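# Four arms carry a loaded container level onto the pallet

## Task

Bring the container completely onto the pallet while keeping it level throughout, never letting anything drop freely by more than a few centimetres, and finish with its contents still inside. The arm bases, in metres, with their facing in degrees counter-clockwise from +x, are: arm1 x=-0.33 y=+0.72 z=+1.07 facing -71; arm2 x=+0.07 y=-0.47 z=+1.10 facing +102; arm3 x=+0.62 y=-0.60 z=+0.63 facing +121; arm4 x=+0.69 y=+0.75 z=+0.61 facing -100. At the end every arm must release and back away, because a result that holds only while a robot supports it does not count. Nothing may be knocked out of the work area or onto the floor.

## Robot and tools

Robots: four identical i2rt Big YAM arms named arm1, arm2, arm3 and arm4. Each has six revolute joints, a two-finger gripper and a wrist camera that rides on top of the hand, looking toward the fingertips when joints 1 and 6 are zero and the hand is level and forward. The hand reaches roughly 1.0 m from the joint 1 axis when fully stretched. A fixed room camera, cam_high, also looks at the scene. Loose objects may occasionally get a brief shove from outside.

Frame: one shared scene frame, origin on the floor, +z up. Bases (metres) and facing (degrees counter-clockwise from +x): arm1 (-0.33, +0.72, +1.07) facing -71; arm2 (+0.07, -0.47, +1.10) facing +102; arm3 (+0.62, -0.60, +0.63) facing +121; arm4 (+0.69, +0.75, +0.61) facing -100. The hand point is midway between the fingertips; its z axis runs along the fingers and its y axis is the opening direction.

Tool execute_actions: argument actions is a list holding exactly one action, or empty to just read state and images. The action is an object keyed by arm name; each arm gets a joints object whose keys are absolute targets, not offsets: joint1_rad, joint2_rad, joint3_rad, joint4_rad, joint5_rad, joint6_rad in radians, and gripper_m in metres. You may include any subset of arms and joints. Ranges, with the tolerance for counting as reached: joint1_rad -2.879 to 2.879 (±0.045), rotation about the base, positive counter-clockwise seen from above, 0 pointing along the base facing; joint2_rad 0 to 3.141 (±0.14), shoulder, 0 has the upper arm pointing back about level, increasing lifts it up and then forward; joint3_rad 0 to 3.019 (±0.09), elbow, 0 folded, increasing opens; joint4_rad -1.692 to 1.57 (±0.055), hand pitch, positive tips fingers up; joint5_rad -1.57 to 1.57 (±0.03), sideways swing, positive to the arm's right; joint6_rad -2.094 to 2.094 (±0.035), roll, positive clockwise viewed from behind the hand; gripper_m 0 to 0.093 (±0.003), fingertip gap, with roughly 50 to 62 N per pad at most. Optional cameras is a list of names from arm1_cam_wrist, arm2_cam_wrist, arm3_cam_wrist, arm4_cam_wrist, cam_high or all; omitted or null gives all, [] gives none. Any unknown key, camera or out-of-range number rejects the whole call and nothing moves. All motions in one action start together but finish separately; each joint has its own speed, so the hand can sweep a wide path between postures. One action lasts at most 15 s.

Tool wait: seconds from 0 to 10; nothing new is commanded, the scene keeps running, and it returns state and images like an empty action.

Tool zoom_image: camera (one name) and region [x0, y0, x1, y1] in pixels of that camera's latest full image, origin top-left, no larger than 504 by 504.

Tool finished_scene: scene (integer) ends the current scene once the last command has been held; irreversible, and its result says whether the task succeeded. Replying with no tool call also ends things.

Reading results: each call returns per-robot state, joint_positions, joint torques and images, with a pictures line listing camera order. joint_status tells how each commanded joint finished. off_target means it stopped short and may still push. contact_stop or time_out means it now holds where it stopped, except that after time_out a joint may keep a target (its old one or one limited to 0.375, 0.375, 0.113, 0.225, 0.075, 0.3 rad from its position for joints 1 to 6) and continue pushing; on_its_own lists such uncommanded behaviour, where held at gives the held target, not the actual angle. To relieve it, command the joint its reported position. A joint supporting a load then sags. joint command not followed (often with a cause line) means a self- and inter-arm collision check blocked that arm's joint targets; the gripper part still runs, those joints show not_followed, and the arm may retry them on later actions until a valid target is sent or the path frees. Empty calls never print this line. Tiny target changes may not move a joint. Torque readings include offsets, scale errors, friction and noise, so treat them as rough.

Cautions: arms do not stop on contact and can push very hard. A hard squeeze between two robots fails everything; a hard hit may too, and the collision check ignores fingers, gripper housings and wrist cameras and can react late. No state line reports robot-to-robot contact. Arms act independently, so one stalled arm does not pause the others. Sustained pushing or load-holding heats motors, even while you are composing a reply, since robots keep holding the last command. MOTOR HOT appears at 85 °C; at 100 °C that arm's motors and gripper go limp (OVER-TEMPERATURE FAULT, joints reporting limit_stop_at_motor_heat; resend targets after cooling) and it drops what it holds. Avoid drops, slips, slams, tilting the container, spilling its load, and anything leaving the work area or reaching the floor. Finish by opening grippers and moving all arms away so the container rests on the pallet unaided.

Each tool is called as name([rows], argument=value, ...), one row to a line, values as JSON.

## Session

execute_actions(actions=[])

Scene clock: 0.00 s.
Joint torques (N m, as the arm reports them, + toward a larger angle): no reading
Motor temperatures (°C, as the motors report them): arm1=[20 24 27 20 19 21] | arm2=[20 23 24 22 22 21] | arm3=[23 23 26 23 23 22] | arm4=[23 23 30 21 20 22]
arm1.joint_positions: joint1_rad=+0.235 joint2_rad=+0.507 joint3_rad=+1.391 joint4_rad=-1.227 joint5_rad=-0.147 joint6_rad=+0.055 gripper_m=+0.094
arm1.joint_status: not commanded
arm1.hand: x=-0.2022 y=+0.5685 z=+1.6553 quat_wxyz=(-0.540, -0.376, -0.724, +0.210) (m; scene frame)
arm2.joint_positions: joint1_rad=+0.307 joint2_rad=+0.613 joint3_rad=+1.363 joint4_rad=-1.218 joint5_rad=-0.024 joint6_rad=-0.190 gripper_m=+0.094
arm2.joint_status: not commanded
arm2.hand: x=-0.0470 y=-0.2587 z=+1.6595 quat_wxyz=(-0.297, +0.772, -0.353, -0.438) (m; scene frame)
arm3.joint_positions: joint1_rad=-0.042 joint2_rad=+0.578 joint3_rad=+1.359 joint4_rad=-1.381 joint5_rad=-0.161 joint6_rad=+0.306 gripper_m=+0.094
arm3.joint_status: not commanded
arm3.hand: x=+0.4864 y=-0.4158 z=+1.1526 quat_wxyz=(-0.107, +0.706, -0.535, -0.452) (m; scene frame)
arm4.joint_positions: joint1_rad=+0.210 joint2_rad=+0.584 joint3_rad=+1.435 joint4_rad=-1.422 joint5_rad=+0.032 joint6_rad=-0.175 gripper_m=+0.094
arm4.joint_status: not commanded
arm4.hand: x=+0.6919 y=+0.5519 z=+1.1610 quat_wxyz=(-0.304, -0.558, -0.675, +0.376) (m; scene frame)
pictures: arm1_cam_wrist, arm2_cam_wrist, arm3_cam_wrist, arm4_cam_wrist, cam_high
Images, in order (width x height): arm1_cam_wrist 504x504, arm2_cam_wrist 504x504, arm3_cam_wrist 504x504, arm4_cam_wrist 504x504, cam_high 504x504.

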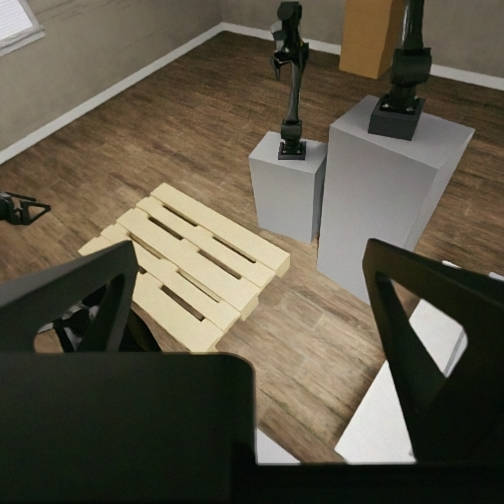

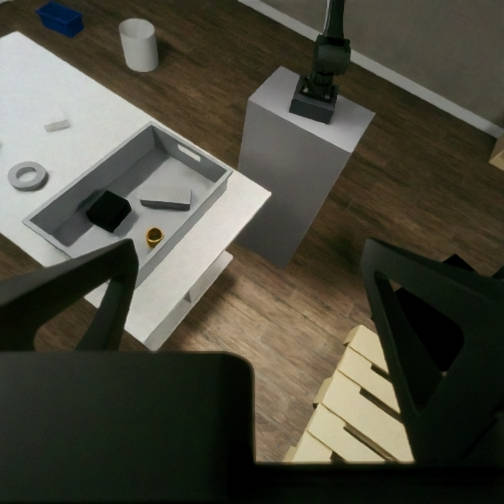

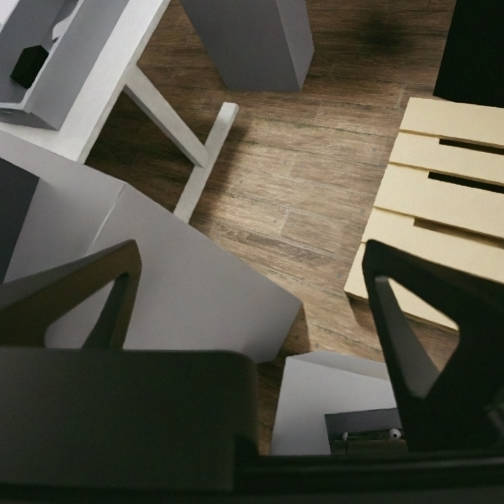

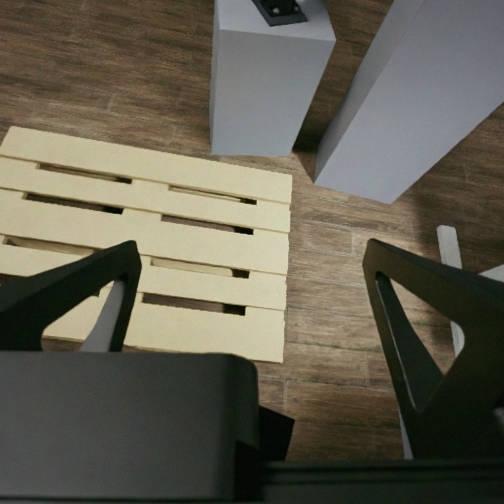

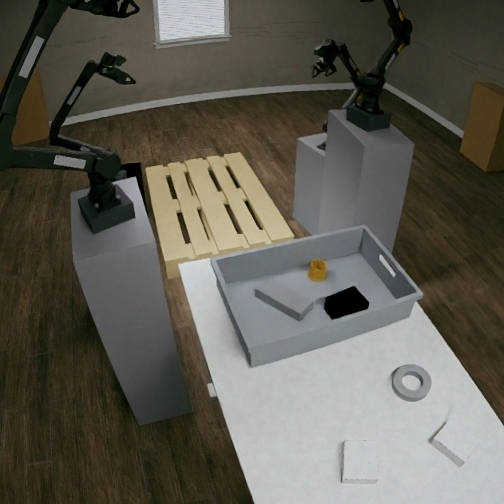

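execute_actions([
  {"arm1":{"joints":{"joint1_rad":-1.12,"joint2_rad":1.6,"joint3_rad":1.7,"joint4_rad":-1.2,"joint5_rad":0,"joint6_rad":-0.846,"gripper_m":0.08}},"arm2":{"joints":{"joint1_rad":0.539,"joint2_rad":1.7,"joint3_rad":1.75,"joint4_rad":-1.2,"joint5_rad":0,"joint6_rad":0.688,"gripper_m":0.08}}},
], cameras=[])

execute_actions([
  {"arm1":{"joints":{"joint2_rad":2.535,"joint3_rad":2.045,"joint4_rad":-1.075}},"arm2":{"joints":{"joint2_rad":2.665,"joint3_rad":2.195,"joint4_rad":-1.095}}},
], cameras=["arm1_cam_wrist","arm2_cam_wrist","cam_high"])

Scene clock: 78.43 s.
Joint torques (N m, as the arm reports them, + toward a larger angle): arm1=[ -0.13 -17.19  11.33   1.53  -0.1   -0.09] | arm2=[  0.38 -18.19  12.28   1.13   0.17   0.19] | arm3=[-1.29  0.62  8.81  2.1  -0.04 -0.18] | arm4=[ 1.35  2.22 10.34  1.89 -0.11 -0.01]
Motor temperatures (°C, as the motors report them): arm1=[20 23 31 20 19 21] | arm2=[20 22 28 22 22 21] | arm3=[23 22 28 23 22 22] | arm4=[23 22 32 21 20 22]
arm1.joint_positions: joint1_rad=-1.132 joint2_rad=+1.596 joint3_rad=+1.678 joint4_rad=-1.205 joint5_rad=+0.000 joint6_rad=-0.833 gripper_m=+0.080
arm1.joint_status: all done
arm1.hand: x=-0.7489 y=+0.3125 z=+1.3840 quat_wxyz=(+0.006, -0.679, -0.700, +0.221) (m; scene frame)
arm2.joint_positions: joint1_rad=+0.535 joint2_rad=+1.712 joint3_rad=+1.743 joint4_rad=-1.208 joint5_rad=-0.003 joint6_rad=+0.673 gripper_m=+0.080
arm2.joint_status: all done
arm2.hand: x=-0.3422 y=-0.0170 z=+1.3914 quat_wxyz=(-0.011, +0.715, -0.669, -0.201) (m; scene frame)
arm3.joint_positions: joint1_rad=-0.042 joint2_rad=+0.578 joint3_rad=+1.359 joint4_rad=-1.381 joint5_rad=-0.161 joint6_rad=+0.306 gripper_m=+0.094
arm3.joint_status: not commanded
arm3.hand: x=+0.4864 y=-0.4158 z=+1.1526 quat_wxyz=(-0.107, +0.706, -0.535, -0.452) (m; scene frame)
arm4.joint_positions: joint1_rad=+0.210 joint2_rad=+0.584 joint3_rad=+1.435 joint4_rad=-1.422 joint5_rad=+0.032 joint6_rad=-0.175 gripper_m=+0.094
arm4.joint_status: not commanded
arm4.hand: x=+0.6919 y=+0.5519 z=+1.1610 quat_wxyz=(-0.304, -0.558, -0.675, +0.376) (m; scene frame)
pictures: none
No camera images: the call's "cameras" was empty. Leave "cameras" out to get every camera's image.

Scene clock: 80.43 s.
Joint torques (N m, as the arm reports them, + toward a larger angle): arm1=[  0.25 -27.36   9.93   0.71  -0.11  -0.12] | arm2=[  0.39 -27.02  11.28   0.11   0.18   0.2 ] | arm3=[-1.2   0.56  8.82  2.11 -0.05 -0.16] | arm4=[ 1.32  2.24 10.35  1.9  -0.11 -0.01]
Motor temperatures (°C, as the motors report them): arm1=[20 23 31 20 19 21] | arm2=[20 23 28 22 22 21] | arm3=[23 22 28 23 22 22] | arm4=[23 22 32 21 20 22]
arm1.joint_positions: joint1_rad=-1.132 joint2_rad=+2.525 joint3_rad=+2.018 joint4_rad=-1.077 joint5_rad=+0.000 joint6_rad=-0.835 gripper_m=+0.080
arm1.joint_status: all done
arm1.hand: x=-0.8297 y=+0.2325 z=+0.9296 quat_wxyz=(-0.002, -0.695, -0.719, -0.007) (m; scene frame)
arm2.joint_positions: joint1_rad=+0.535 joint2_rad=+2.669 joint3_rad=+2.176 joint4_rad=-1.098 joint5_rad=-0.003 joint6_rad=+0.674 gripper_m=+0.080
arm2.joint_status: all done
arm2.hand: x=-0.4179 y=+0.0611 z=+0.9280 quat_wxyz=(+0.005, +0.730, -0.683, +0.004) (m; scene frame)
arm3.joint_positions: joint1_rad=-0.042 joint2_rad=+0.578 joint3_rad=+1.359 joint4_rad=-1.381 joint5_rad=-0.161 joint6_rad=+0.306 gripper_m=+0.094
arm3.joint_status: not commanded
arm3.hand: x=+0.4864 y=-0.4158 z=+1.1526 quat_wxyz=(-0.107, +0.706, -0.535, -0.452) (m; scene frame)
arm4.joint_positions: joint1_rad=+0.210 joint2_rad=+0.584 joint3_rad=+1.435 joint4_rad=-1.422 joint5_rad=+0.032 joint6_rad=-0.175 gripper_m=+0.094
arm4.joint_status: not commanded
arm4.hand: x=+0.6919 y=+0.5519 z=+1.1610 quat_wxyz=(-0.304, -0.558, -0.675, +0.376) (m; scene frame)
pictures: arm1_cam_wrist, arm2_cam_wrist, cam_high
Images, in order (width x height): arm1_cam_wrist 504x504, arm2_cam_wrist 504x504, cam_high 504x504.

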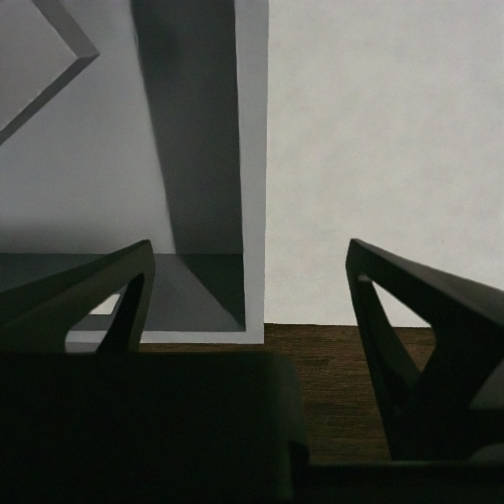

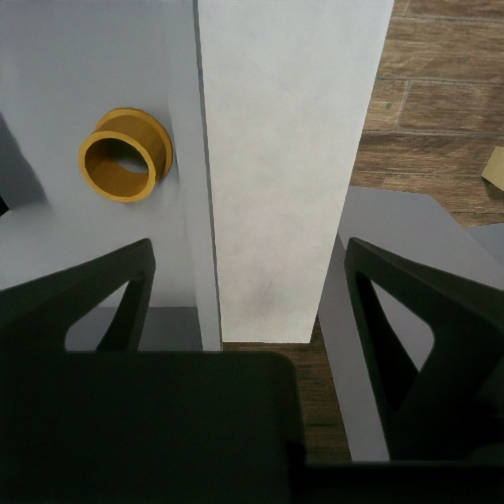

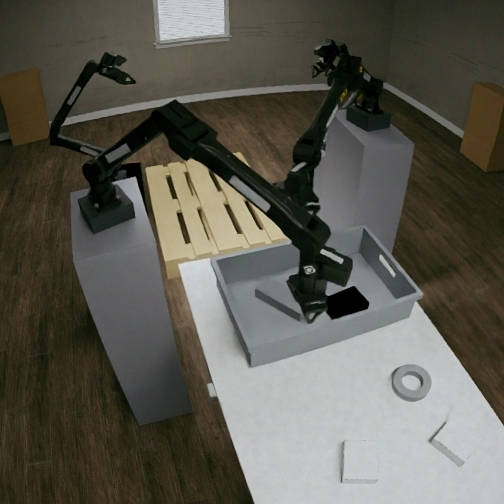

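execute_actions([
  {"arm1":{"joints":{"joint1_rad":-1.098,"joint2_rad":2.689,"joint3_rad":2.197,"joint4_rad":-1.062,"joint6_rad":-0.81}},"arm2":{"joints":{"joint1_rad":0.576,"joint2_rad":2.814,"joint3_rad":2.35,"joint4_rad":-1.083,"joint6_rad":0.74}}},
], cameras=["arm1_cam_wrist","arm2_cam_wrist"])

Scene clock: 103.23 s.
Joint torques (N m, as the arm reports them, + toward a larger angle): arm1=[  0.51 -28.55  10.62   0.98  -0.09   0.12] | arm2=[ -0.52 -23.68  14.07   0.51   0.18   0.2 ] | arm3=[-1.37  0.51  8.85  2.13 -0.04 -0.15] | arm4=[ 1.32  2.21 10.33  1.9  -0.11 -0.01]
Motor temperatures (°C, as the motors report them): arm1=[20 25 32 20 19 21] | arm2=[20 25 28 22 22 21] | arm3=[23 22 28 23 22 22] | arm4=[23 22 32 21 20 22]
arm1.joint_positions: joint1_rad=-1.104 joint2_rad=+2.685 joint3_rad=+2.160 joint4_rad=-1.071 joint5_rad=+0.000 joint6_rad=-0.822 gripper_m=+0.080
arm1.joint_status: all done
arm1.hand: x=-0.8265 y=+0.2079 z=+0.8659 quat_wxyz=(-0.002, -0.690, -0.724, -0.013) (m; scene frame)
arm2.joint_positions: joint1_rad=+0.580 joint2_rad=+2.769 joint3_rad=+2.303 joint4_rad=-1.094 joint5_rad=-0.003 joint6_rad=+0.726 gripper_m=+0.080
arm2.joint_status: all done
arm2.hand: x=-0.4578 y=+0.0539 z=+0.9009 quat_wxyz=(+0.004, +0.728, -0.685, -0.012) (m; scene frame)
arm3.joint_positions: joint1_rad=-0.042 joint2_rad=+0.578 joint3_rad=+1.359 joint4_rad=-1.381 joint5_rad=-0.161 joint6_rad=+0.306 gripper_m=+0.094
arm3.joint_status: not commanded
arm3.hand: x=+0.4864 y=-0.4158 z=+1.1526 quat_wxyz=(-0.107, +0.706, -0.535, -0.452) (m; scene frame)
arm4.joint_positions: joint1_rad=+0.210 joint2_rad=+0.584 joint3_rad=+1.435 joint4_rad=-1.422 joint5_rad=+0.032 joint6_rad=-0.175 gripper_m=+0.094
arm4.joint_status: not commanded
arm4.hand: x=+0.6919 y=+0.5519 z=+1.1610 quat_wxyz=(-0.304, -0.558, -0.675, +0.376) (m; scene frame)
pictures: arm1_cam_wrist, arm2_cam_wrist
Images, in order (width x height): arm1_cam_wrist 504x504, arm2_cam_wrist 504x504.

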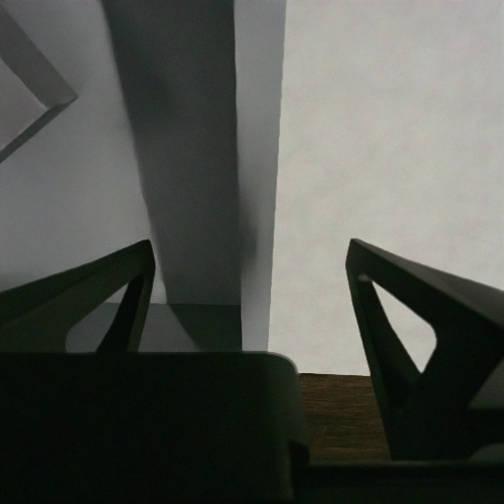

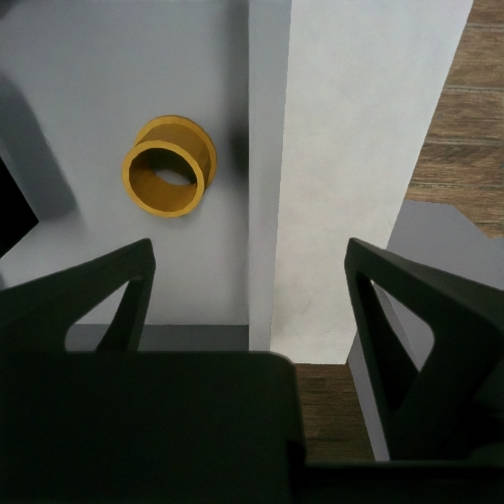

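execute_actions([
  {"arm1":{"joints":{"joint1_rad":-1.095,"joint2_rad":2.81,"joint3_rad":2.275,"joint4_rad":-0.99,"gripper_m":0.06}},"arm2":{"joints":{"joint1_rad":0.562,"joint2_rad":2.86,"joint3_rad":2.38,"joint4_rad":-1.07,"joint6_rad":0.73,"gripper_m":0.045}}},
], cameras=["arm1_cam_wrist","arm2_cam_wrist"])

Scene clock: 115.70 s.
Joint torques (N m, as the arm reports them, + toward a larger angle): arm1=[  0.07 -28.93   9.69   1.04  -0.1    0.12] | arm2=[ -0.67 -23.36  14.02   0.65   0.18   0.1 ] | arm3=[-1.1   0.31  8.86  2.11 -0.05 -0.15] | arm4=[ 1.33  2.23 10.34  1.89 -0.11 -0.01]
Motor temperatures (°C, as the motors report them): arm1=[20 26 32 20 19 21] | arm2=[20 25 29 22 22 21] | arm3=[23 22 28 23 22 22] | arm4=[23 22 32 21 20 22]
arm1.joint_positions: joint1_rad=-1.104 joint2_rad=+2.803 joint3_rad=+2.247 joint4_rad=-1.001 joint5_rad=+0.000 joint6_rad=-0.821 gripper_m=+0.060
arm1.joint_status: all done
arm1.hand: x=-0.8359 y=+0.1981 z=+0.8118 quat_wxyz=(-0.002, -0.690, -0.723, +0.007) (m; scene frame)
arm2.joint_positions: joint1_rad=+0.567 joint2_rad=+2.810 joint3_rad=+2.333 joint4_rad=-1.084 joint5_rad=-0.003 joint6_rad=+0.726 gripper_m=+0.045
arm2.joint_status: all done
arm2.hand: x=-0.4512 y=+0.0612 z=+0.8812 quat_wxyz=(+0.004, +0.724, -0.690, -0.012) (m; scene frame)
arm3.joint_positions: joint1_rad=-0.042 joint2_rad=+0.578 joint3_rad=+1.359 joint4_rad=-1.381 joint5_rad=-0.161 joint6_rad=+0.306 gripper_m=+0.094
arm3.joint_status: not commanded
arm3.hand: x=+0.4864 y=-0.4158 z=+1.1526 quat_wxyz=(-0.107, +0.706, -0.535, -0.452) (m; scene frame)
arm4.joint_positions: joint1_rad=+0.210 joint2_rad=+0.584 joint3_rad=+1.435 joint4_rad=-1.422 joint5_rad=+0.032 joint6_rad=-0.175 gripper_m=+0.094
arm4.joint_status: not commanded
arm4.hand: x=+0.6919 y=+0.5519 z=+1.1610 quat_wxyz=(-0.304, -0.558, -0.675, +0.376) (m; scene frame)
pictures: arm1_cam_wrist, arm2_cam_wrist
Images, in order (width x height): arm1_cam_wrist 504x504, arm2_cam_wrist 504x504.

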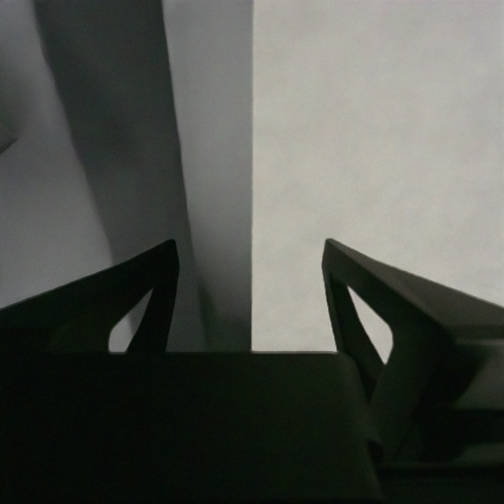

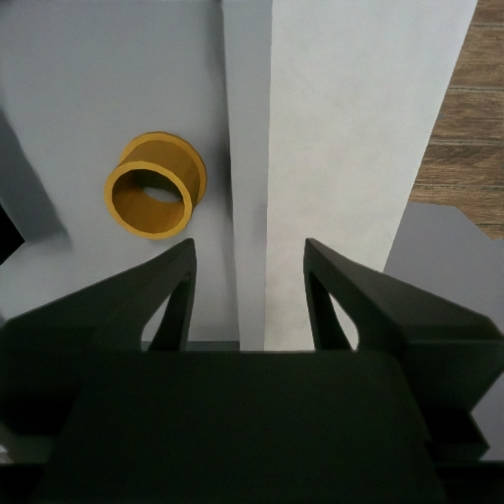

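execute_actions([
  {"arm1":{"joints":{"joint1_rad":-1.082,"joint2_rad":2.825,"joint6_rad":-0.80}},"arm2":{"joints":{"joint2_rad":2.99,"joint3_rad":2.485,"joint4_rad":-1.045}}},
], cameras=["arm1_cam_wrist","arm2_cam_wrist"])

Scene clock: 128.63 s.
Joint torques (N m, as the arm reports them, + toward a larger angle): arm1=[ -0.05 -27.27   9.87   1.1   -0.11   0.12] | arm2=[ -0.58 -25.    13.25   0.47   0.18   0.1 ] | arm3=[-1.47  0.34  8.83  2.08 -0.01 -0.15] | arm4=[ 1.34  2.21 10.34  1.89 -0.11 -0.01]
Motor temperatures (°C, as the motors report them): arm1=[20 26 32 20 19 21] | arm2=[20 25 30 22 22 21] | arm3=[23 22 28 23 22 22] | arm4=[23 22 32 21 20 22]
arm1.joint_positions: joint1_rad=-1.093 joint2_rad=+2.803 joint3_rad=+2.247 joint4_rad=-1.001 joint5_rad=+0.000 joint6_rad=-0.812 gripper_m=+0.060
arm1.joint_status: all done
arm1.hand: x=-0.8299 y=+0.1923 z=+0.8118 quat_wxyz=(-0.002, -0.689, -0.724, +0.007) (m; scene frame)
arm2.joint_positions: joint1_rad=+0.567 joint2_rad=+2.960 joint3_rad=+2.444 joint4_rad=-1.056 joint5_rad=-0.003 joint6_rad=+0.726 gripper_m=+0.045
arm2.joint_status: all done
arm2.hand: x=-0.4483 y=+0.0577 z=+0.8104 quat_wxyz=(+0.004, +0.724, -0.690, -0.006) (m; scene frame)
arm3.joint_positions: joint1_rad=-0.042 joint2_rad=+0.578 joint3_rad=+1.359 joint4_rad=-1.381 joint5_rad=-0.161 joint6_rad=+0.306 gripper_m=+0.094
arm3.joint_status: not commanded
arm3.hand: x=+0.4864 y=-0.4158 z=+1.1526 quat_wxyz=(-0.107, +0.706, -0.535, -0.452) (m; scene frame)
arm4.joint_positions: joint1_rad=+0.210 joint2_rad=+0.584 joint3_rad=+1.435 joint4_rad=-1.422 joint5_rad=+0.032 joint6_rad=-0.175 gripper_m=+0.094
arm4.joint_status: not commanded
arm4.hand: x=+0.6919 y=+0.5519 z=+1.1610 quat_wxyz=(-0.304, -0.558, -0.675, +0.376) (m; scene frame)
pictures: arm1_cam_wrist, arm2_cam_wrist
Images, in order (width x height): arm1_cam_wrist 504x504, arm2_cam_wrist 504x504.

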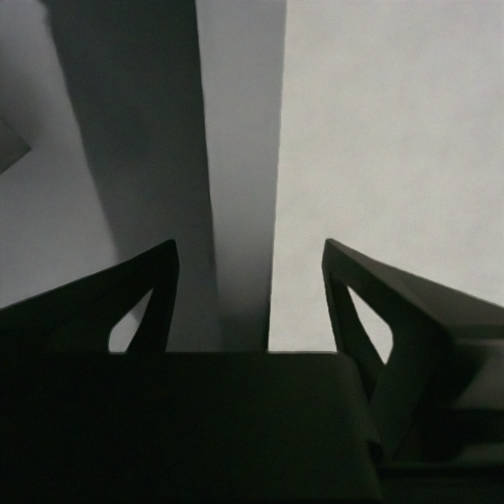

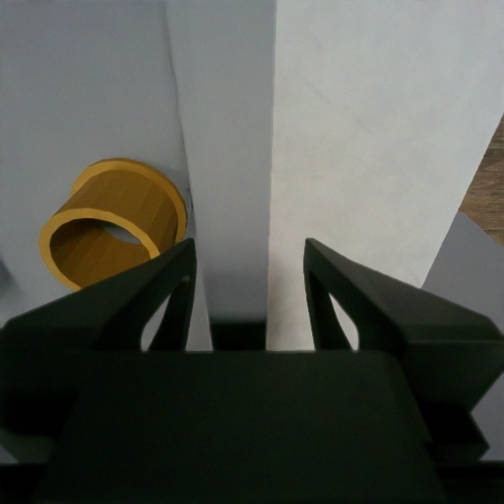

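execute_actions([
  {"arm1":{"joints":{"gripper_m":0,"joint1_rad":-1.092,"joint2_rad":2.80}},"arm2":{"joints":{"gripper_m":0,"joint2_rad":2.96}}},
], cameras=[])

execute_actions([
  {"arm1":{"joints":{"joint2_rad":2.624,"joint3_rad":2.245,"joint4_rad":-1.06}},"arm2":{"joints":{"joint2_rad":2.752,"joint3_rad":2.385,"joint4_rad":-1.08}}},
], cameras=["arm1_cam_wrist","arm2_cam_wrist","cam_high"])

Scene clock: 160.17 s.
Joint torques (N m, as the arm reports them, + toward a larger angle): arm1=[ -0.47 -29.4    9.93   1.08   0.17   0.09] | arm2=[ -0.63 -27.35  13.2    0.1    0.57   0.14] | arm3=[-1.39  0.51  8.83  2.17 -0.04 -0.13] | arm4=[ 1.32  2.22 10.34  1.89 -0.11 -0.01]
Motor temperatures (°C, as the motors report them): arm1=[20 27 32 20 19 21] | arm2=[20 26 30 22 22 21] | arm3=[23 22 28 23 22 22] | arm4=[23 22 32 21 20 22]
arm1.joint_positions: joint1_rad=-1.093 joint2_rad=+2.803 joint3_rad=+2.247 joint4_rad=-1.003 joint5_rad=-0.007 joint6_rad=-0.809 gripper_m=+0.015
arm1.joint_status: gripper_m off_target (ended at +0.015, target +0.000); the others done
arm1.hand: x=-0.8284 y=+0.1916 z=+0.8118 quat_wxyz=(-0.005, -0.690, -0.723, +0.005) (m; scene frame)
arm2.joint_positions: joint1_rad=+0.568 joint2_rad=+2.960 joint3_rad=+2.445 joint4_rad=-1.048 joint5_rad=-0.011 joint6_rad=+0.721 gripper_m=+0.014
arm2.joint_status: gripper_m off_target (ended at +0.014, target +0.000); the others done
arm2.hand: x=-0.4519 y=+0.0579 z=+0.8108 quat_wxyz=(+0.008, +0.726, -0.688, -0.011) (m; scene frame)
arm3.joint_positions: joint1_rad=-0.042 joint2_rad=+0.578 joint3_rad=+1.359 joint4_rad=-1.381 joint5_rad=-0.161 joint6_rad=+0.306 gripper_m=+0.094
arm3.joint_status: not commanded
arm3.hand: x=+0.4864 y=-0.4158 z=+1.1526 quat_wxyz=(-0.107, +0.706, -0.535, -0.452) (m; scene frame)
arm4.joint_positions: joint1_rad=+0.210 joint2_rad=+0.584 joint3_rad=+1.435 joint4_rad=-1.422 joint5_rad=+0.032 joint6_rad=-0.175 gripper_m=+0.094
arm4.joint_status: not commanded
arm4.hand: x=+0.6919 y=+0.5519 z=+1.1610 quat_wxyz=(-0.304, -0.558, -0.675, +0.376) (m; scene frame)
pictures: none
No camera images: the call's "cameras" was empty. Leave "cameras" out to get every camera's image.

Scene clock: 161.40 s.
Joint torques (N m, as the arm reports them, + toward a larger angle): arm1=[ -1.25 -40.21  10.52   0.26  -0.1   -0.02] | arm2=[ -0.24 -37.23  10.64  -1.39   0.49   0.14] | arm3=[-1.06  0.69  8.8   2.16 -0.04 -0.17] | arm4=[ 1.35  2.19 10.35  1.89 -0.11 -0.01]
Motor temperatures (°C, as the motors report them): arm1=[20 27 32 20 19 21] | arm2=[20 26 30 22 22 21] | arm3=[23 22 28 23 22 22] | arm4=[23 22 32 21 20 22]
arm1.joint_positions: joint1_rad=-1.088 joint2_rad=+2.741 joint3_rad=+2.210 joint4_rad=-1.049 joint5_rad=+0.000 joint6_rad=-0.798 gripper_m=+0.015
arm1.joint_status: all done
arm1.hand: x=-0.8238 y=+0.1932 z=+0.8436 quat_wxyz=(-0.002, -0.693, -0.721, -0.005) (m; scene frame)
arm2.joint_positions: joint1_rad=+0.563 joint2_rad=+2.884 joint3_rad=+2.372 joint4_rad=-1.050 joint5_rad=-0.010 joint6_rad=+0.721 gripper_m=+0.014
arm2.joint_status: all done
arm2.hand: x=-0.4482 y=+0.0604 z=+0.8412 quat_wxyz=(+0.008, +0.724, -0.690, -0.011) (m; scene frame)
arm3.joint_positions: joint1_rad=-0.042 joint2_rad=+0.578 joint3_rad=+1.359 joint4_rad=-1.381 joint5_rad=-0.161 joint6_rad=+0.306 gripper_m=+0.094
arm3.joint_status: not commanded
arm3.hand: x=+0.4864 y=-0.4158 z=+1.1526 quat_wxyz=(-0.107, +0.706, -0.535, -0.452) (m; scene frame)
arm4.joint_positions: joint1_rad=+0.210 joint2_rad=+0.584 joint3_rad=+1.435 joint4_rad=-1.422 joint5_rad=+0.032 joint6_rad=-0.175 gripper_m=+0.094
arm4.joint_status: not commanded
arm4.hand: x=+0.6919 y=+0.5519 z=+1.1610 quat_wxyz=(-0.304, -0.558, -0.675, +0.376) (m; scene frame)
pictures: arm1_cam_wrist, arm2_cam_wrist, cam_high
Images, in order (width x height): arm1_cam_wrist 504x504, arm2_cam_wrist 504x504, cam_high 504x504.

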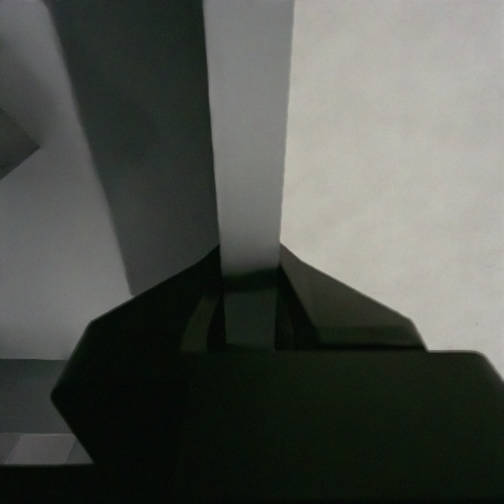

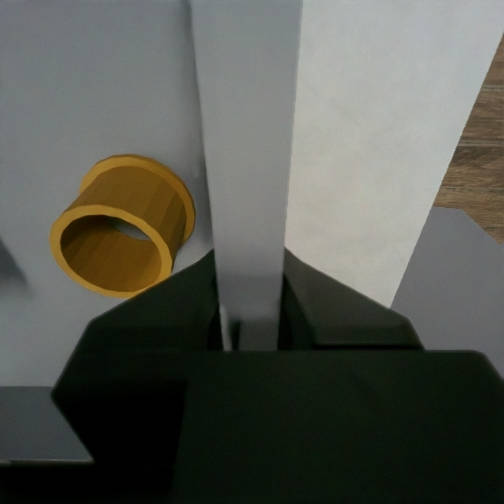

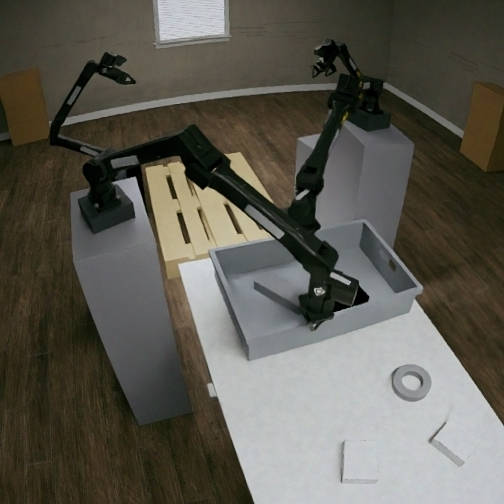

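execute_actions([
  {"arm1":{"joints":{"joint1_rad":-0.9735,"joint2_rad":2.44,"joint3_rad":1.863,"joint4_rad":-0.856,"joint6_rad":-0.693}},"arm2":{"joints":{"joint1_rad":0.453,"joint2_rad":2.545,"joint3_rad":1.948,"joint4_rad":-0.842,"joint6_rad":0.612}}},
], cameras=[])

execute_actions([
  {"arm1":{"joints":{"joint1_rad":-0.829,"joint2_rad":2.337,"joint3_rad":1.613,"joint4_rad":-0.719,"joint6_rad":-0.548}},"arm2":{"joints":{"joint1_rad":0.313,"joint2_rad":2.44,"joint3_rad":1.678,"joint4_rad":-0.688,"joint6_rad":0.472}}},
], cameras=["cam_high"])

Scene clock: 169.07 s.
Joint torques (N m, as the arm reports them, + toward a larger angle): arm1=[ -0.8  -35.07   9.63   0.97   0.     0.09] | arm2=[  0.52 -33.4    9.41  -0.06   0.33   0.29] | arm3=[-1.6   0.46  8.84  2.04 -0.03 -0.15] | arm4=[ 1.31  2.2  10.33  1.89 -0.11 -0.01]
Motor temperatures (°C, as the motors report them): arm1=[20 28 33 20 19 21] | arm2=[20 27 29 22 23 21] | arm3=[23 22 28 23 22 22] | arm4=[23 22 32 21 20 22]
arm1.joint_positions: joint1_rad=-0.974 joint2_rad=+2.536 joint3_rad=+1.825 joint4_rad=-0.867 joint5_rad=-0.004 joint6_rad=-0.700 gripper_m=+0.015
arm1.joint_status: all done
arm1.hand: x=-0.7216 y=+0.1921 z=+0.8622 quat_wxyz=(-0.003, -0.687, -0.726, -0.005) (m; scene frame)
arm2.joint_positions: joint1_rad=+0.447 joint2_rad=+2.657 joint3_rad=+1.935 joint4_rad=-0.842 joint5_rad=-0.006 joint6_rad=+0.590 gripper_m=+0.014
arm2.joint_status: all done
arm2.hand: x=-0.3439 y=+0.0664 z=+0.8598 quat_wxyz=(+0.005, +0.729, -0.684, -0.011) (m; scene frame)
arm3.joint_positions: joint1_rad=-0.042 joint2_rad=+0.578 joint3_rad=+1.359 joint4_rad=-1.381 joint5_rad=-0.161 joint6_rad=+0.306 gripper_m=+0.094
arm3.joint_status: not commanded
arm3.hand: x=+0.4864 y=-0.4158 z=+1.1526 quat_wxyz=(-0.107, +0.706, -0.535, -0.452) (m; scene frame)
arm4.joint_positions: joint1_rad=+0.210 joint2_rad=+0.584 joint3_rad=+1.435 joint4_rad=-1.422 joint5_rad=+0.032 joint6_rad=-0.175 gripper_m=+0.094
arm4.joint_status: not commanded
arm4.hand: x=+0.6919 y=+0.5519 z=+1.1610 quat_wxyz=(-0.304, -0.558, -0.675, +0.376) (m; scene frame)
pictures: none
No camera images: the call's "cameras" was empty. Leave "cameras" out to get every camera's image.

Scene clock: 170.43 s.
Joint torques (N m, as the arm reports them, + toward a larger angle): arm1=[ -0.21 -32.33   9.51   1.06   0.02  -0.06] | arm2=[  0.82 -30.7    8.37   0.16   0.37   0.18] | arm3=[-1.48  0.78  8.76  2.04 -0.06 -0.17] | arm4=[ 1.34  2.22 10.34  1.89 -0.11 -0.01]
Motor temperatures (°C, as the motors report them): arm1=[20 28 33 20 19 21] | arm2=[20 27 29 22 23 21] | arm3=[23 22 28 23 22 22] | arm4=[23 22 32 21 20 22]
arm1.joint_positions: joint1_rad=-0.828 joint2_rad=+2.430 joint3_rad=+1.570 joint4_rad=-0.730 joint5_rad=-0.004 joint6_rad=-0.543 gripper_m=+0.015
arm1.joint_status: all done
arm1.hand: x=-0.6111 y=+0.1944 z=+0.8587 quat_wxyz=(-0.001, -0.691, -0.723, -0.010) (m; scene frame)
arm2.joint_positions: joint1_rad=+0.306 joint2_rad=+2.546 joint3_rad=+1.664 joint4_rad=-0.692 joint5_rad=-0.007 joint6_rad=+0.459 gripper_m=+0.014
arm2.joint_status: all done
arm2.hand: x=-0.2342 y=+0.0650 z=+0.8556 quat_wxyz=(+0.007, +0.726, -0.688, -0.006) (m; scene frame)
arm3.joint_positions: joint1_rad=-0.042 joint2_rad=+0.578 joint3_rad=+1.359 joint4_rad=-1.381 joint5_rad=-0.161 joint6_rad=+0.306 gripper_m=+0.094
arm3.joint_status: not commanded
arm3.hand: x=+0.4864 y=-0.4158 z=+1.1526 quat_wxyz=(-0.107, +0.706, -0.535, -0.452) (m; scene frame)
arm4.joint_positions: joint1_rad=+0.210 joint2_rad=+0.584 joint3_rad=+1.435 joint4_rad=-1.422 joint5_rad=+0.032 joint6_rad=-0.175 gripper_m=+0.094
arm4.joint_status: not commanded
arm4.hand: x=+0.6919 y=+0.5519 z=+1.1610 quat_wxyz=(-0.304, -0.558, -0.675, +0.376) (m; scene frame)
pictures: cam_high
Images, in order (width x height): cam_high 504x504.

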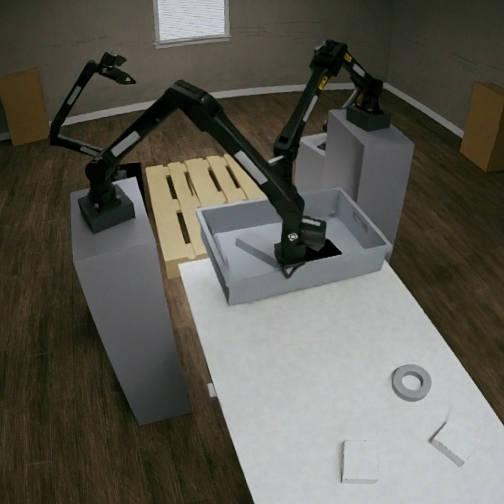

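execute_actions([
  {"arm1":{"joints":{"joint1_rad":-0.6585,"joint2_rad":2.27,"joint3_rad":1.452,"joint4_rad":-0.62,"joint6_rad":-0.378}},"arm2":{"joints":{"joint1_rad":0.15,"joint2_rad":2.368,"joint3_rad":1.488,"joint4_rad":-0.582,"joint6_rad":0.31}},"arm3":{"joints":{"joint1_rad":-0.6,"joint2_rad":1.1,"joint3_rad":1.2,"joint4_rad":-1.55,"joint5_rad":0,"joint6_rad":0.28,"gripper_m":0.075}},"arm4":{"joints":{"joint1_rad":-0.1,"joint2_rad":1.1,"joint3_rad":1.3,"joint4_rad":-1.6,"joint5_rad":0,"joint6_rad":0.45,"gripper_m":0.075}}},
], cameras=[])

execute_actions([
  {"arm1":{"joints":{"joint1_rad":-0.466,"joint2_rad":2.238,"joint3_rad":1.364,"joint4_rad":-0.57,"joint6_rad":-0.185}},"arm2":{"joints":{"joint1_rad":-0.04,"joint2_rad":2.335,"joint3_rad":1.388,"joint4_rad":-0.52,"joint6_rad":0.12}}},
], cameras=[])

execute_actions([
  {"arm1":{"joints":{"joint1_rad":-0.263,"joint2_rad":2.236,"joint3_rad":1.353,"joint4_rad":-0.563,"joint6_rad":0.018}},"arm2":{"joints":{"joint1_rad":-0.242,"joint2_rad":2.33,"joint3_rad":1.364,"joint4_rad":-0.505,"joint6_rad":-0.082}}},
], cameras=["cam_high","arm1_cam_wrist"])

Scene clock: 188.10 s.
Joint torques (N m, as the arm reports them, + toward a larger angle): arm1=[ -0.63 -30.55   8.54   1.17   0.03  -0.04] | arm2=[  0.51 -28.79   7.32   0.11   0.52   0.19] | arm3=[ -2.2  -10.84   9.18   0.15   0.17  -0.25] | arm4=[ 0.79 -6.51 12.4   0.31 -0.18  0.13]
Motor temperatures (°C, as the motors report them): arm1=[20 29 32 20 19 21] | arm2=[20 27 28 22 23 21] | arm3=[23 22 28 23 22 22] | arm4=[23 22 32 21 20 22]
arm1.joint_positions: joint1_rad=-0.659 joint2_rad=+2.355 joint3_rad=+1.414 joint4_rad=-0.634 joint5_rad=-0.002 joint6_rad=-0.373 gripper_m=+0.015
arm1.joint_status: all done
arm1.hand: x=-0.5072 y=+0.1882 z=+0.8638 quat_wxyz=(-0.002, -0.692, -0.722, -0.003) (m; scene frame)
arm2.joint_positions: joint1_rad=+0.146 joint2_rad=+2.468 joint3_rad=+1.475 joint4_rad=-0.585 joint5_rad=-0.011 joint6_rad=+0.298 gripper_m=+0.014
arm2.joint_status: all done
arm2.hand: x=-0.1288 y=+0.0608 z=+0.8560 quat_wxyz=(+0.010, +0.726, -0.687, -0.006) (m; scene frame)
arm3.joint_positions: joint1_rad=-0.594 joint2_rad=+1.120 joint3_rad=+1.181 joint4_rad=-1.539 joint5_rad=-0.002 joint6_rad=+0.294 gripper_m=+0.075
arm3.joint_status: all done
arm3.hand: x=+0.6328 y=-0.2723 z=+0.9065 quat_wxyz=(-0.029, +0.572, -0.819, -0.030) (m; scene frame)
arm4.joint_positions: joint1_rad=-0.093 joint2_rad=+1.106 joint3_rad=+1.286 joint4_rad=-1.588 joint5_rad=+0.003 joint6_rad=+0.433 gripper_m=+0.075
arm4.joint_status: all done
arm4.hand: x=+0.6011 y=+0.4361 z=+0.9376 quat_wxyz=(-0.065, -0.905, -0.417, +0.057) (m; scene frame)
pictures: none
No camera images: the call's "cameras" was empty. Leave "cameras" out to get every camera's image.

Scene clock: 189.43 s.
Joint torques (N m, as the arm reports them, + toward a larger angle): arm1=[ -0.29 -29.75   7.54   1.28   0.04  -0.02] | arm2=[  0.53 -27.76   6.32   0.17   0.44   0.23] | arm3=[ -1.76 -11.2    9.25   0.08   0.15  -0.25] | arm4=[ 0.82 -6.16 12.44  0.31 -0.18  0.13]
Motor temperatures (°C, as the motors report them): arm1=[20 29 32 20 19 21] | arm2=[20 27 28 22 23 21] | arm3=[23 22 28 23 22 22] | arm4=[23 22 32 21 20 22]
arm1.joint_positions: joint1_rad=-0.469 joint2_rad=+2.324 joint3_rad=+1.333 joint4_rad=-0.584 joint5_rad=-0.002 joint6_rad=-0.185 gripper_m=+0.015
arm1.joint_status: all done
arm1.hand: x=-0.4004 y=+0.1863 z=+0.8627 quat_wxyz=(-0.001, -0.691, -0.723, -0.003) (m; scene frame)
arm2.joint_positions: joint1_rad=-0.046 joint2_rad=+2.434 joint3_rad=+1.379 joint4_rad=-0.525 joint5_rad=-0.010 joint6_rad=+0.103 gripper_m=+0.014
arm2.joint_status: all done
arm2.hand: x=-0.0197 y=+0.0624 z=+0.8541 quat_wxyz=(+0.009, +0.727, -0.686, -0.006) (m; scene frame)
arm3.joint_positions: joint1_rad=-0.594 joint2_rad=+1.120 joint3_rad=+1.181 joint4_rad=-1.539 joint5_rad=-0.002 joint6_rad=+0.294 gripper_m=+0.075
arm3.joint_status: not commanded
arm3.hand: x=+0.6328 y=-0.2723 z=+0.9065 quat_wxyz=(-0.029, +0.572, -0.819, -0.030) (m; scene frame)
arm4.joint_positions: joint1_rad=-0.093 joint2_rad=+1.106 joint3_rad=+1.286 joint4_rad=-1.588 joint5_rad=+0.003 joint6_rad=+0.434 gripper_m=+0.075
arm4.joint_status: not commanded
arm4.hand: x=+0.6011 y=+0.4361 z=+0.9376 quat_wxyz=(-0.065, -0.905, -0.416, +0.057) (m; scene frame)
pictures: none
No camera images: the call's "cameras" was empty. Leave "cameras" out to get every camera's image.

Scene clock: 190.77 s.
Joint torques (N m, as the arm reports them, + toward a larger angle): arm1=[  0.04 -29.97   7.08   1.22  -0.01   0.03] | arm2=[  0.87 -27.2    6.18   0.24   0.34   0.27] | arm3=[ -1.96 -11.03   9.26   0.2    0.16  -0.24] | arm4=[ 0.77 -6.16 12.45  0.31 -0.18  0.13]
Motor temperatures (°C, as the motors report them): arm1=[20 29 32 20 19 21] | arm2=[20 27 27 22 23 21] | arm3=[23 22 28 23 22 22] | arm4=[23 22 32 21 20 22]
arm1.joint_positions: joint1_rad=-0.267 joint2_rad=+2.324 joint3_rad=+1.329 joint4_rad=-0.576 joint5_rad=+0.000 joint6_rad=+0.015 gripper_m=+0.015
arm1.joint_status: all done
arm1.hand: x=-0.2923 y=+0.1820 z=+0.8624 quat_wxyz=(-0.002, -0.690, -0.724, +0.000) (m; scene frame)
arm2.joint_positions: joint1_rad=-0.250 joint2_rad=+2.425 joint3_rad=+1.354 joint4_rad=-0.511 joint5_rad=-0.008 joint6_rad=-0.104 gripper_m=+0.014
arm2.joint_status: all done
arm2.hand: x=+0.0902 y=+0.0610 z=+0.8524 quat_wxyz=(+0.010, +0.728, -0.685, -0.006) (m; scene frame)
arm3.joint_positions: joint1_rad=-0.594 joint2_rad=+1.120 joint3_rad=+1.181 joint4_rad=-1.539 joint5_rad=-0.002 joint6_rad=+0.294 gripper_m=+0.075
arm3.joint_status: not commanded
arm3.hand: x=+0.6328 y=-0.2723 z=+0.9065 quat_wxyz=(-0.029, +0.572, -0.819, -0.030) (m; scene frame)
arm4.joint_positions: joint1_rad=-0.093 joint2_rad=+1.106 joint3_rad=+1.286 joint4_rad=-1.588 joint5_rad=+0.003 joint6_rad=+0.434 gripper_m=+0.075
arm4.joint_status: not commanded
arm4.hand: x=+0.6011 y=+0.4361 z=+0.9376 quat_wxyz=(-0.065, -0.905, -0.416, +0.057) (m; scene frame)
pictures: arm1_cam_wrist, cam_high
Images, in order (width x height): arm1_cam_wrist 504x504, cam_high 504x504.

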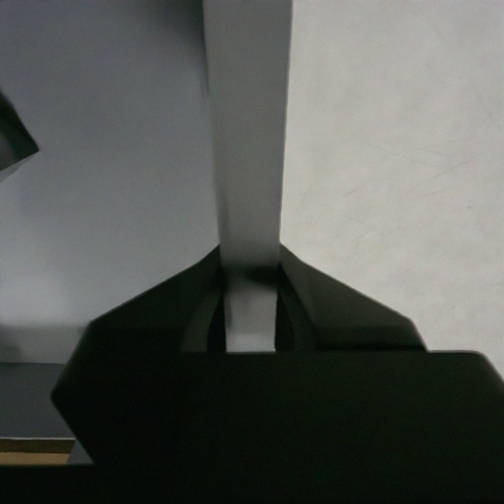

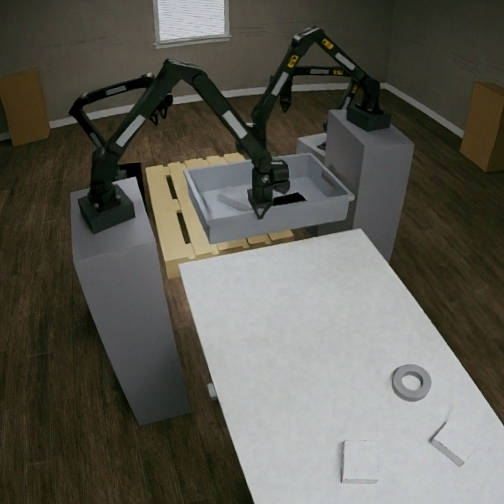

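execute_actions([
  {"arm1":{"joints":{"joint1_rad":-0.064,"joint2_rad":2.335,"joint3_rad":1.42,"joint4_rad":-0.553,"joint6_rad":0.215}},"arm2":{"joints":{"joint1_rad":-0.438,"joint2_rad":2.412,"joint3_rad":1.445,"joint4_rad":-0.499,"joint6_rad":-0.285}}},
], cameras=[])

execute_actions([
  {"arm1":{"joints":{"joint1_rad":0.114,"joint2_rad":2.504,"joint3_rad":1.616,"joint4_rad":-0.573,"joint6_rad":0.393}},"arm2":{"joints":{"joint1_rad":-0.62,"joint2_rad":2.578,"joint3_rad":1.645,"joint4_rad":-0.527,"joint6_rad":-0.467}}},
], cameras=["cam_high"])

Scene clock: 198.43 s.
Joint torques (N m, as the arm reports them, + toward a larger angle): arm1=[ -0.54 -26.7    8.58   0.7    0.3   -0.19] | arm2=[  1.08 -24.6    9.41   0.29  -0.03   0.02] | arm3=[ -1.99 -11.02   9.26   0.16   0.16  -0.24] | arm4=[ 0.83 -6.16 12.46  0.3  -0.18  0.12]
Motor temperatures (°C, as the motors report them): arm1=[20 29 32 20 19 21] | arm2=[20 27 27 22 23 21] | arm3=[23 22 29 23 22 22] | arm4=[23 22 32 21 20 22]
arm1.joint_positions: joint1_rad=-0.069 joint2_rad=+2.383 joint3_rad=+1.377 joint4_rad=-0.553 joint5_rad=-0.008 joint6_rad=+0.233 gripper_m=+0.015
arm1.joint_status: all done
arm1.hand: x=-0.1826 y=+0.1877 z=+0.8419 quat_wxyz=(-0.008, -0.697, -0.717, -0.001) (m; scene frame)
arm2.joint_positions: joint1_rad=-0.448 joint2_rad=+2.464 joint3_rad=+1.401 joint4_rad=-0.505 joint5_rad=+0.000 joint6_rad=-0.282 gripper_m=+0.014
arm2.joint_status: all done
arm2.hand: x=+0.1986 y=+0.0592 z=+0.8394 quat_wxyz=(+0.002, +0.722, -0.692, -0.007) (m; scene frame)
arm3.joint_positions: joint1_rad=-0.594 joint2_rad=+1.120 joint3_rad=+1.181 joint4_rad=-1.539 joint5_rad=-0.002 joint6_rad=+0.294 gripper_m=+0.075
arm3.joint_status: not commanded
arm3.hand: x=+0.6328 y=-0.2723 z=+0.9065 quat_wxyz=(-0.029, +0.572, -0.819, -0.030) (m; scene frame)
arm4.joint_positions: joint1_rad=-0.093 joint2_rad=+1.106 joint3_rad=+1.286 joint4_rad=-1.588 joint5_rad=+0.003 joint6_rad=+0.434 gripper_m=+0.075
arm4.joint_status: not commanded
arm4.hand: x=+0.6011 y=+0.4361 z=+0.9376 quat_wxyz=(-0.065, -0.905, -0.416, +0.057) (m; scene frame)
pictures: none
No camera images: the call's "cameras" was empty. Leave "cameras" out to get every camera's image.

Scene clock: 199.77 s.
Joint torques (N m, as the arm reports them, + toward a larger angle): arm1=[ -0.31 -30.45   8.3    0.26   0.3   -0.28] | arm2=[  1.27 -27.33   9.19  -0.32  -0.01  -0.1 ] | arm3=[ -1.9  -11.16   9.16   0.17   0.15  -0.25] | arm4=[ 0.82 -6.17 12.46  0.31 -0.18  0.13]
Motor temperatures (°C, as the motors report them): arm1=[20 29 32 20 19 21] | arm2=[20 27 27 22 23 21] | arm3=[23 22 29 23 22 22] | arm4=[23 22 32 21 20 22]
arm1.joint_positions: joint1_rad=+0.110 joint2_rad=+2.575 joint3_rad=+1.577 joint4_rad=-0.565 joint5_rad=-0.008 joint6_rad=+0.421 gripper_m=+0.015
arm1.joint_status: all done
arm1.hand: x=-0.0747 y=+0.1887 z=+0.7787 quat_wxyz=(-0.007, -0.700, -0.714, -0.003) (m; scene frame)
arm2.joint_positions: joint1_rad=-0.632 joint2_rad=+2.650 joint3_rad=+1.604 joint4_rad=-0.521 joint5_rad=-0.001 joint6_rad=-0.454 gripper_m=+0.014
arm2.joint_status: all done
arm2.hand: x=+0.3065 y=+0.0582 z=+0.7753 quat_wxyz=(+0.001, +0.717, -0.697, -0.008) (m; scene frame)
arm3.joint_positions: joint1_rad=-0.594 joint2_rad=+1.120 joint3_rad=+1.181 joint4_rad=-1.539 joint5_rad=-0.002 joint6_rad=+0.294 gripper_m=+0.075
arm3.joint_status: not commanded
arm3.hand: x=+0.6328 y=-0.2723 z=+0.9065 quat_wxyz=(-0.029, +0.572, -0.819, -0.030) (m; scene frame)
arm4.joint_positions: joint1_rad=-0.093 joint2_rad=+1.106 joint3_rad=+1.286 joint4_rad=-1.588 joint5_rad=+0.003 joint6_rad=+0.434 gripper_m=+0.075
arm4.joint_status: not commanded
arm4.hand: x=+0.6011 y=+0.4361 z=+0.9376 quat_wxyz=(-0.065, -0.905, -0.416, +0.057) (m; scene frame)
pictures: cam_high
Images, in order (width x height): cam_high 504x504.

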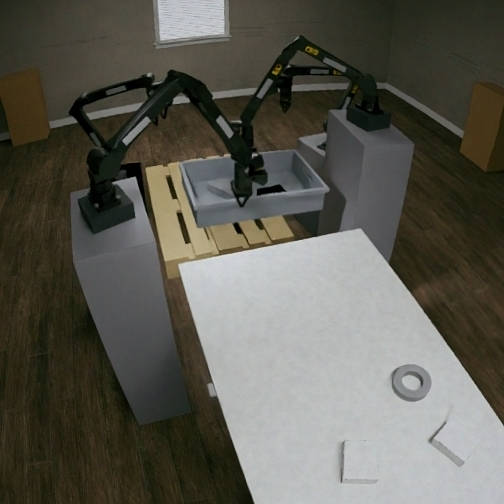

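execute_actions([
  {"arm1":{"joints":{"joint1_rad":0.266,"joint2_rad":2.708,"joint3_rad":1.926,"joint4_rad":-0.675,"joint6_rad":0.565}},"arm2":{"joints":{"joint1_rad":-0.775,"joint2_rad":2.78,"joint3_rad":1.964,"joint4_rad":-0.635,"joint6_rad":-0.612}}},
])

Scene clock: 205.77 s.
Joint torques (N m, as the arm reports them, + toward a larger angle): arm1=[ -0.3  -32.88  10.09   0.21   0.46  -0.35] | arm2=[  1.16 -28.8   11.86  -0.58  -0.06  -0.23] | arm3=[ -2.19 -10.99   9.27   0.06   0.16  -0.25] | arm4=[ 0.8  -6.16 12.45  0.31 -0.18  0.12]
Motor temperatures (°C, as the motors report them): arm1=[20 29 32 20 19 21] | arm2=[20 27 27 22 23 21] | arm3=[23 22 29 23 22 22] | arm4=[23 22 32 21 20 22]
arm1.joint_positions: joint1_rad=+0.265 joint2_rad=+2.779 joint3_rad=+1.871 joint4_rad=-0.661 joint5_rad=-0.012 joint6_rad=+0.598 gripper_m=+0.015
arm1.joint_status: all done
arm1.hand: x=+0.0316 y=+0.1940 z=+0.7234 quat_wxyz=(-0.003, -0.708, -0.706, -0.006) (m; scene frame)
arm2.joint_positions: joint1_rad=-0.786 joint2_rad=+2.846 joint3_rad=+1.903 joint4_rad=-0.623 joint5_rad=+0.000 joint6_rad=-0.587 gripper_m=+0.014
arm2.joint_status: all done
arm2.hand: x=+0.4111 y=+0.0566 z=+0.7219 quat_wxyz=(+0.001, +0.710, -0.704, -0.007) (m; scene frame)
arm3.joint_positions: joint1_rad=-0.594 joint2_rad=+1.120 joint3_rad=+1.181 joint4_rad=-1.539 joint5_rad=-0.002 joint6_rad=+0.294 gripper_m=+0.075
arm3.joint_status: not commanded
arm3.hand: x=+0.6328 y=-0.2723 z=+0.9065 quat_wxyz=(-0.029, +0.572, -0.819, -0.030) (m; scene frame)
arm4.joint_positions: joint1_rad=-0.093 joint2_rad=+1.106 joint3_rad=+1.286 joint4_rad=-1.588 joint5_rad=+0.003 joint6_rad=+0.434 gripper_m=+0.075
arm4.joint_status: not commanded
arm4.hand: x=+0.6011 y=+0.4361 z=+0.9376 quat_wxyz=(-0.065, -0.905, -0.416, +0.057) (m; scene frame)
pictures: arm1_cam_wrist, arm2_cam_wrist, arm3_cam_wrist, arm4_cam_wrist, cam_high
Images, in order (width x height): arm1_cam_wrist 504x504, arm2_cam_wrist 504x504, arm3_cam_wrist 504x504, arm4_cam_wrist 504x504, cam_high 504x504.

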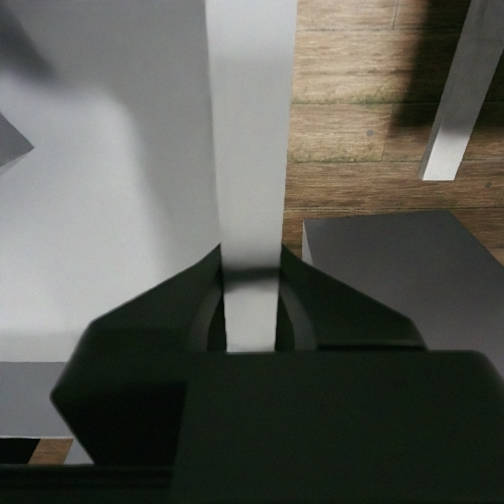

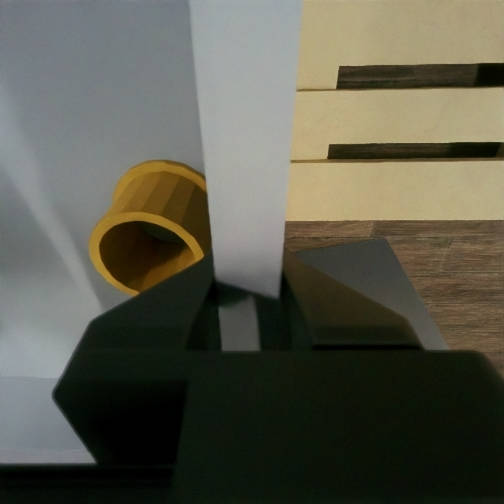

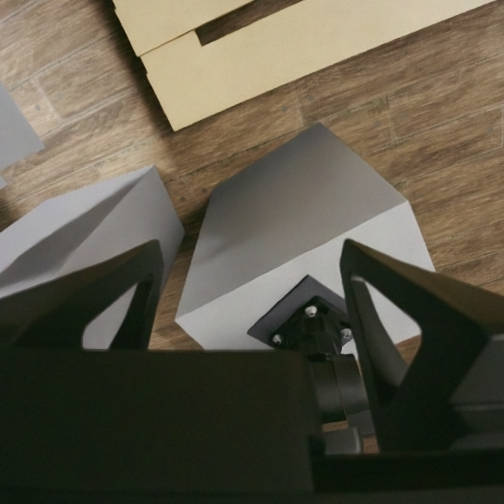

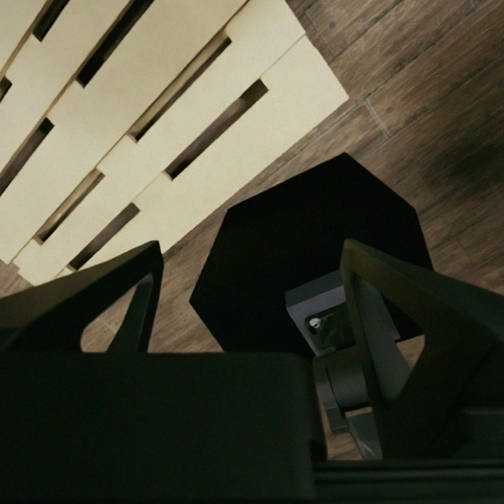

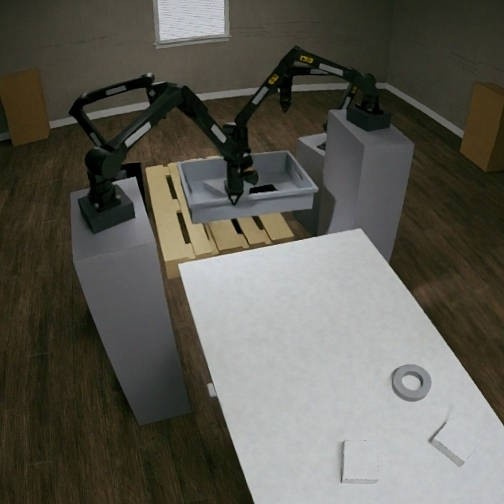

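execute_actions([
  {"arm3":{"joints":{"joint1_rad":-0.108,"joint2_rad":1.545,"joint3_rad":1.335,"joint4_rad":-1.15,"joint6_rad":0.435}},"arm4":{"joints":{"joint1_rad":-0.805,"joint2_rad":2.137,"joint3_rad":2.255,"joint4_rad":-1.675,"joint6_rad":0.605}},"arm1":{"joints":{"joint6_rad":0.59}},"arm2":{"joints":{"joint6_rad":-0.59}}},
], cameras=["arm3_cam_wrist","arm4_cam_wrist","cam_high"])

Scene clock: 232.77 s.
Joint torques (N m, as the arm reports them, + toward a larger angle): arm1=[ -0.59 -32.89  10.09   0.2    0.48  -0.08] | arm2=[  1.12 -28.71  11.91  -0.58  -0.05   0.01] | arm3=[ -2.15 -19.49   9.23   1.22   0.09  -0.02] | arm4=[  2.03 -19.41  14.46   0.14  -0.11   0.13]
Motor temperatures (°C, as the motors report them): arm1=[20 30 33 20 19 21] | arm2=[20 28 29 22 22 21] | arm3=[23 22 29 23 22 22] | arm4=[23 22 33 21 20 22]
arm1.joint_positions: joint1_rad=+0.265 joint2_rad=+2.779 joint3_rad=+1.871 joint4_rad=-0.661 joint5_rad=-0.012 joint6_rad=+0.598 gripper_m=+0.015
arm1.joint_status: all done
arm1.hand: x=+0.0316 y=+0.1940 z=+0.7234 quat_wxyz=(-0.003, -0.708, -0.706, -0.006) (m; scene frame)
arm2.joint_positions: joint1_rad=-0.786 joint2_rad=+2.846 joint3_rad=+1.903 joint4_rad=-0.623 joint5_rad=+0.000 joint6_rad=-0.587 gripper_m=+0.014
arm2.joint_status: all done
arm2.hand: x=+0.4111 y=+0.0566 z=+0.7219 quat_wxyz=(+0.001, +0.710, -0.704, -0.007) (m; scene frame)
arm3.joint_positions: joint1_rad=-0.100 joint2_rad=+1.575 joint3_rad=+1.310 joint4_rad=-1.163 joint5_rad=+0.000 joint6_rad=+0.420 gripper_m=+0.075
arm3.joint_status: all done
arm3.hand: x=+0.4064 y=-0.1463 z=+0.7888 quat_wxyz=(-0.024, +0.712, -0.700, -0.060) (m; scene frame)
arm4.joint_positions: joint1_rad=-0.812 joint2_rad=+2.140 joint3_rad=+2.219 joint4_rad=-1.668 joint5_rad=+0.001 joint6_rad=+0.589 gripper_m=+0.075
arm4.joint_status: all done
arm4.hand: x=+0.1378 y=+0.3911 z=+0.8114 quat_wxyz=(+0.001, -1.000, +0.005, -0.005) (m; scene frame)
pictures: arm3_cam_wrist, arm4_cam_wrist, cam_high
Images, in order (width x height): arm3_cam_wrist 504x504, arm4_cam_wrist 504x504, cam_high 504x504.

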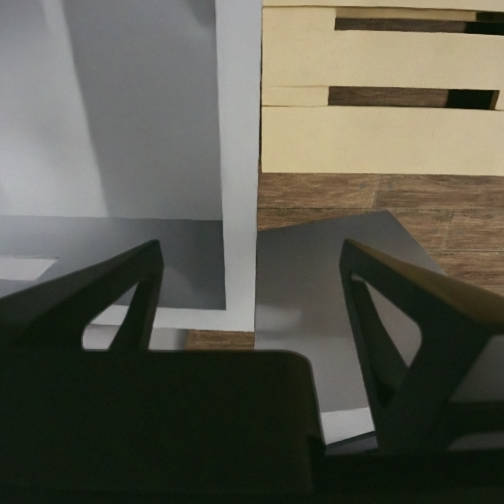

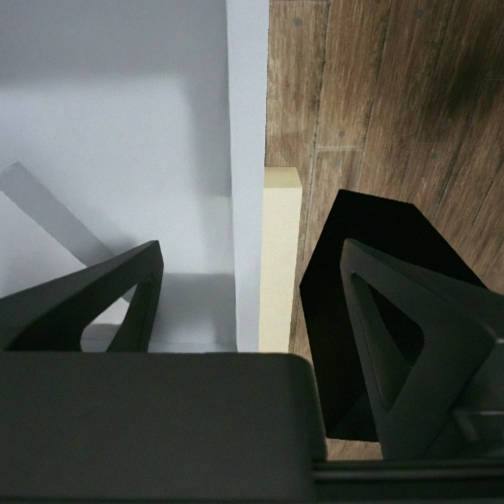

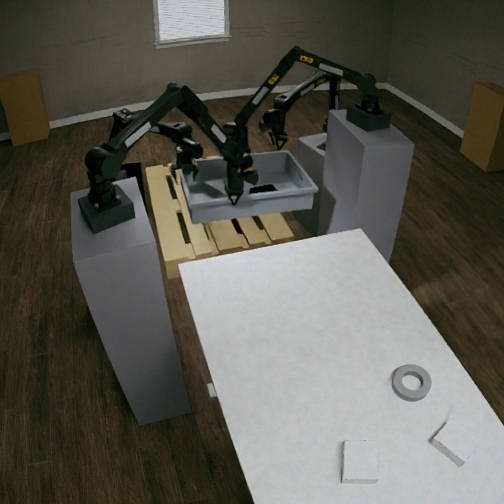

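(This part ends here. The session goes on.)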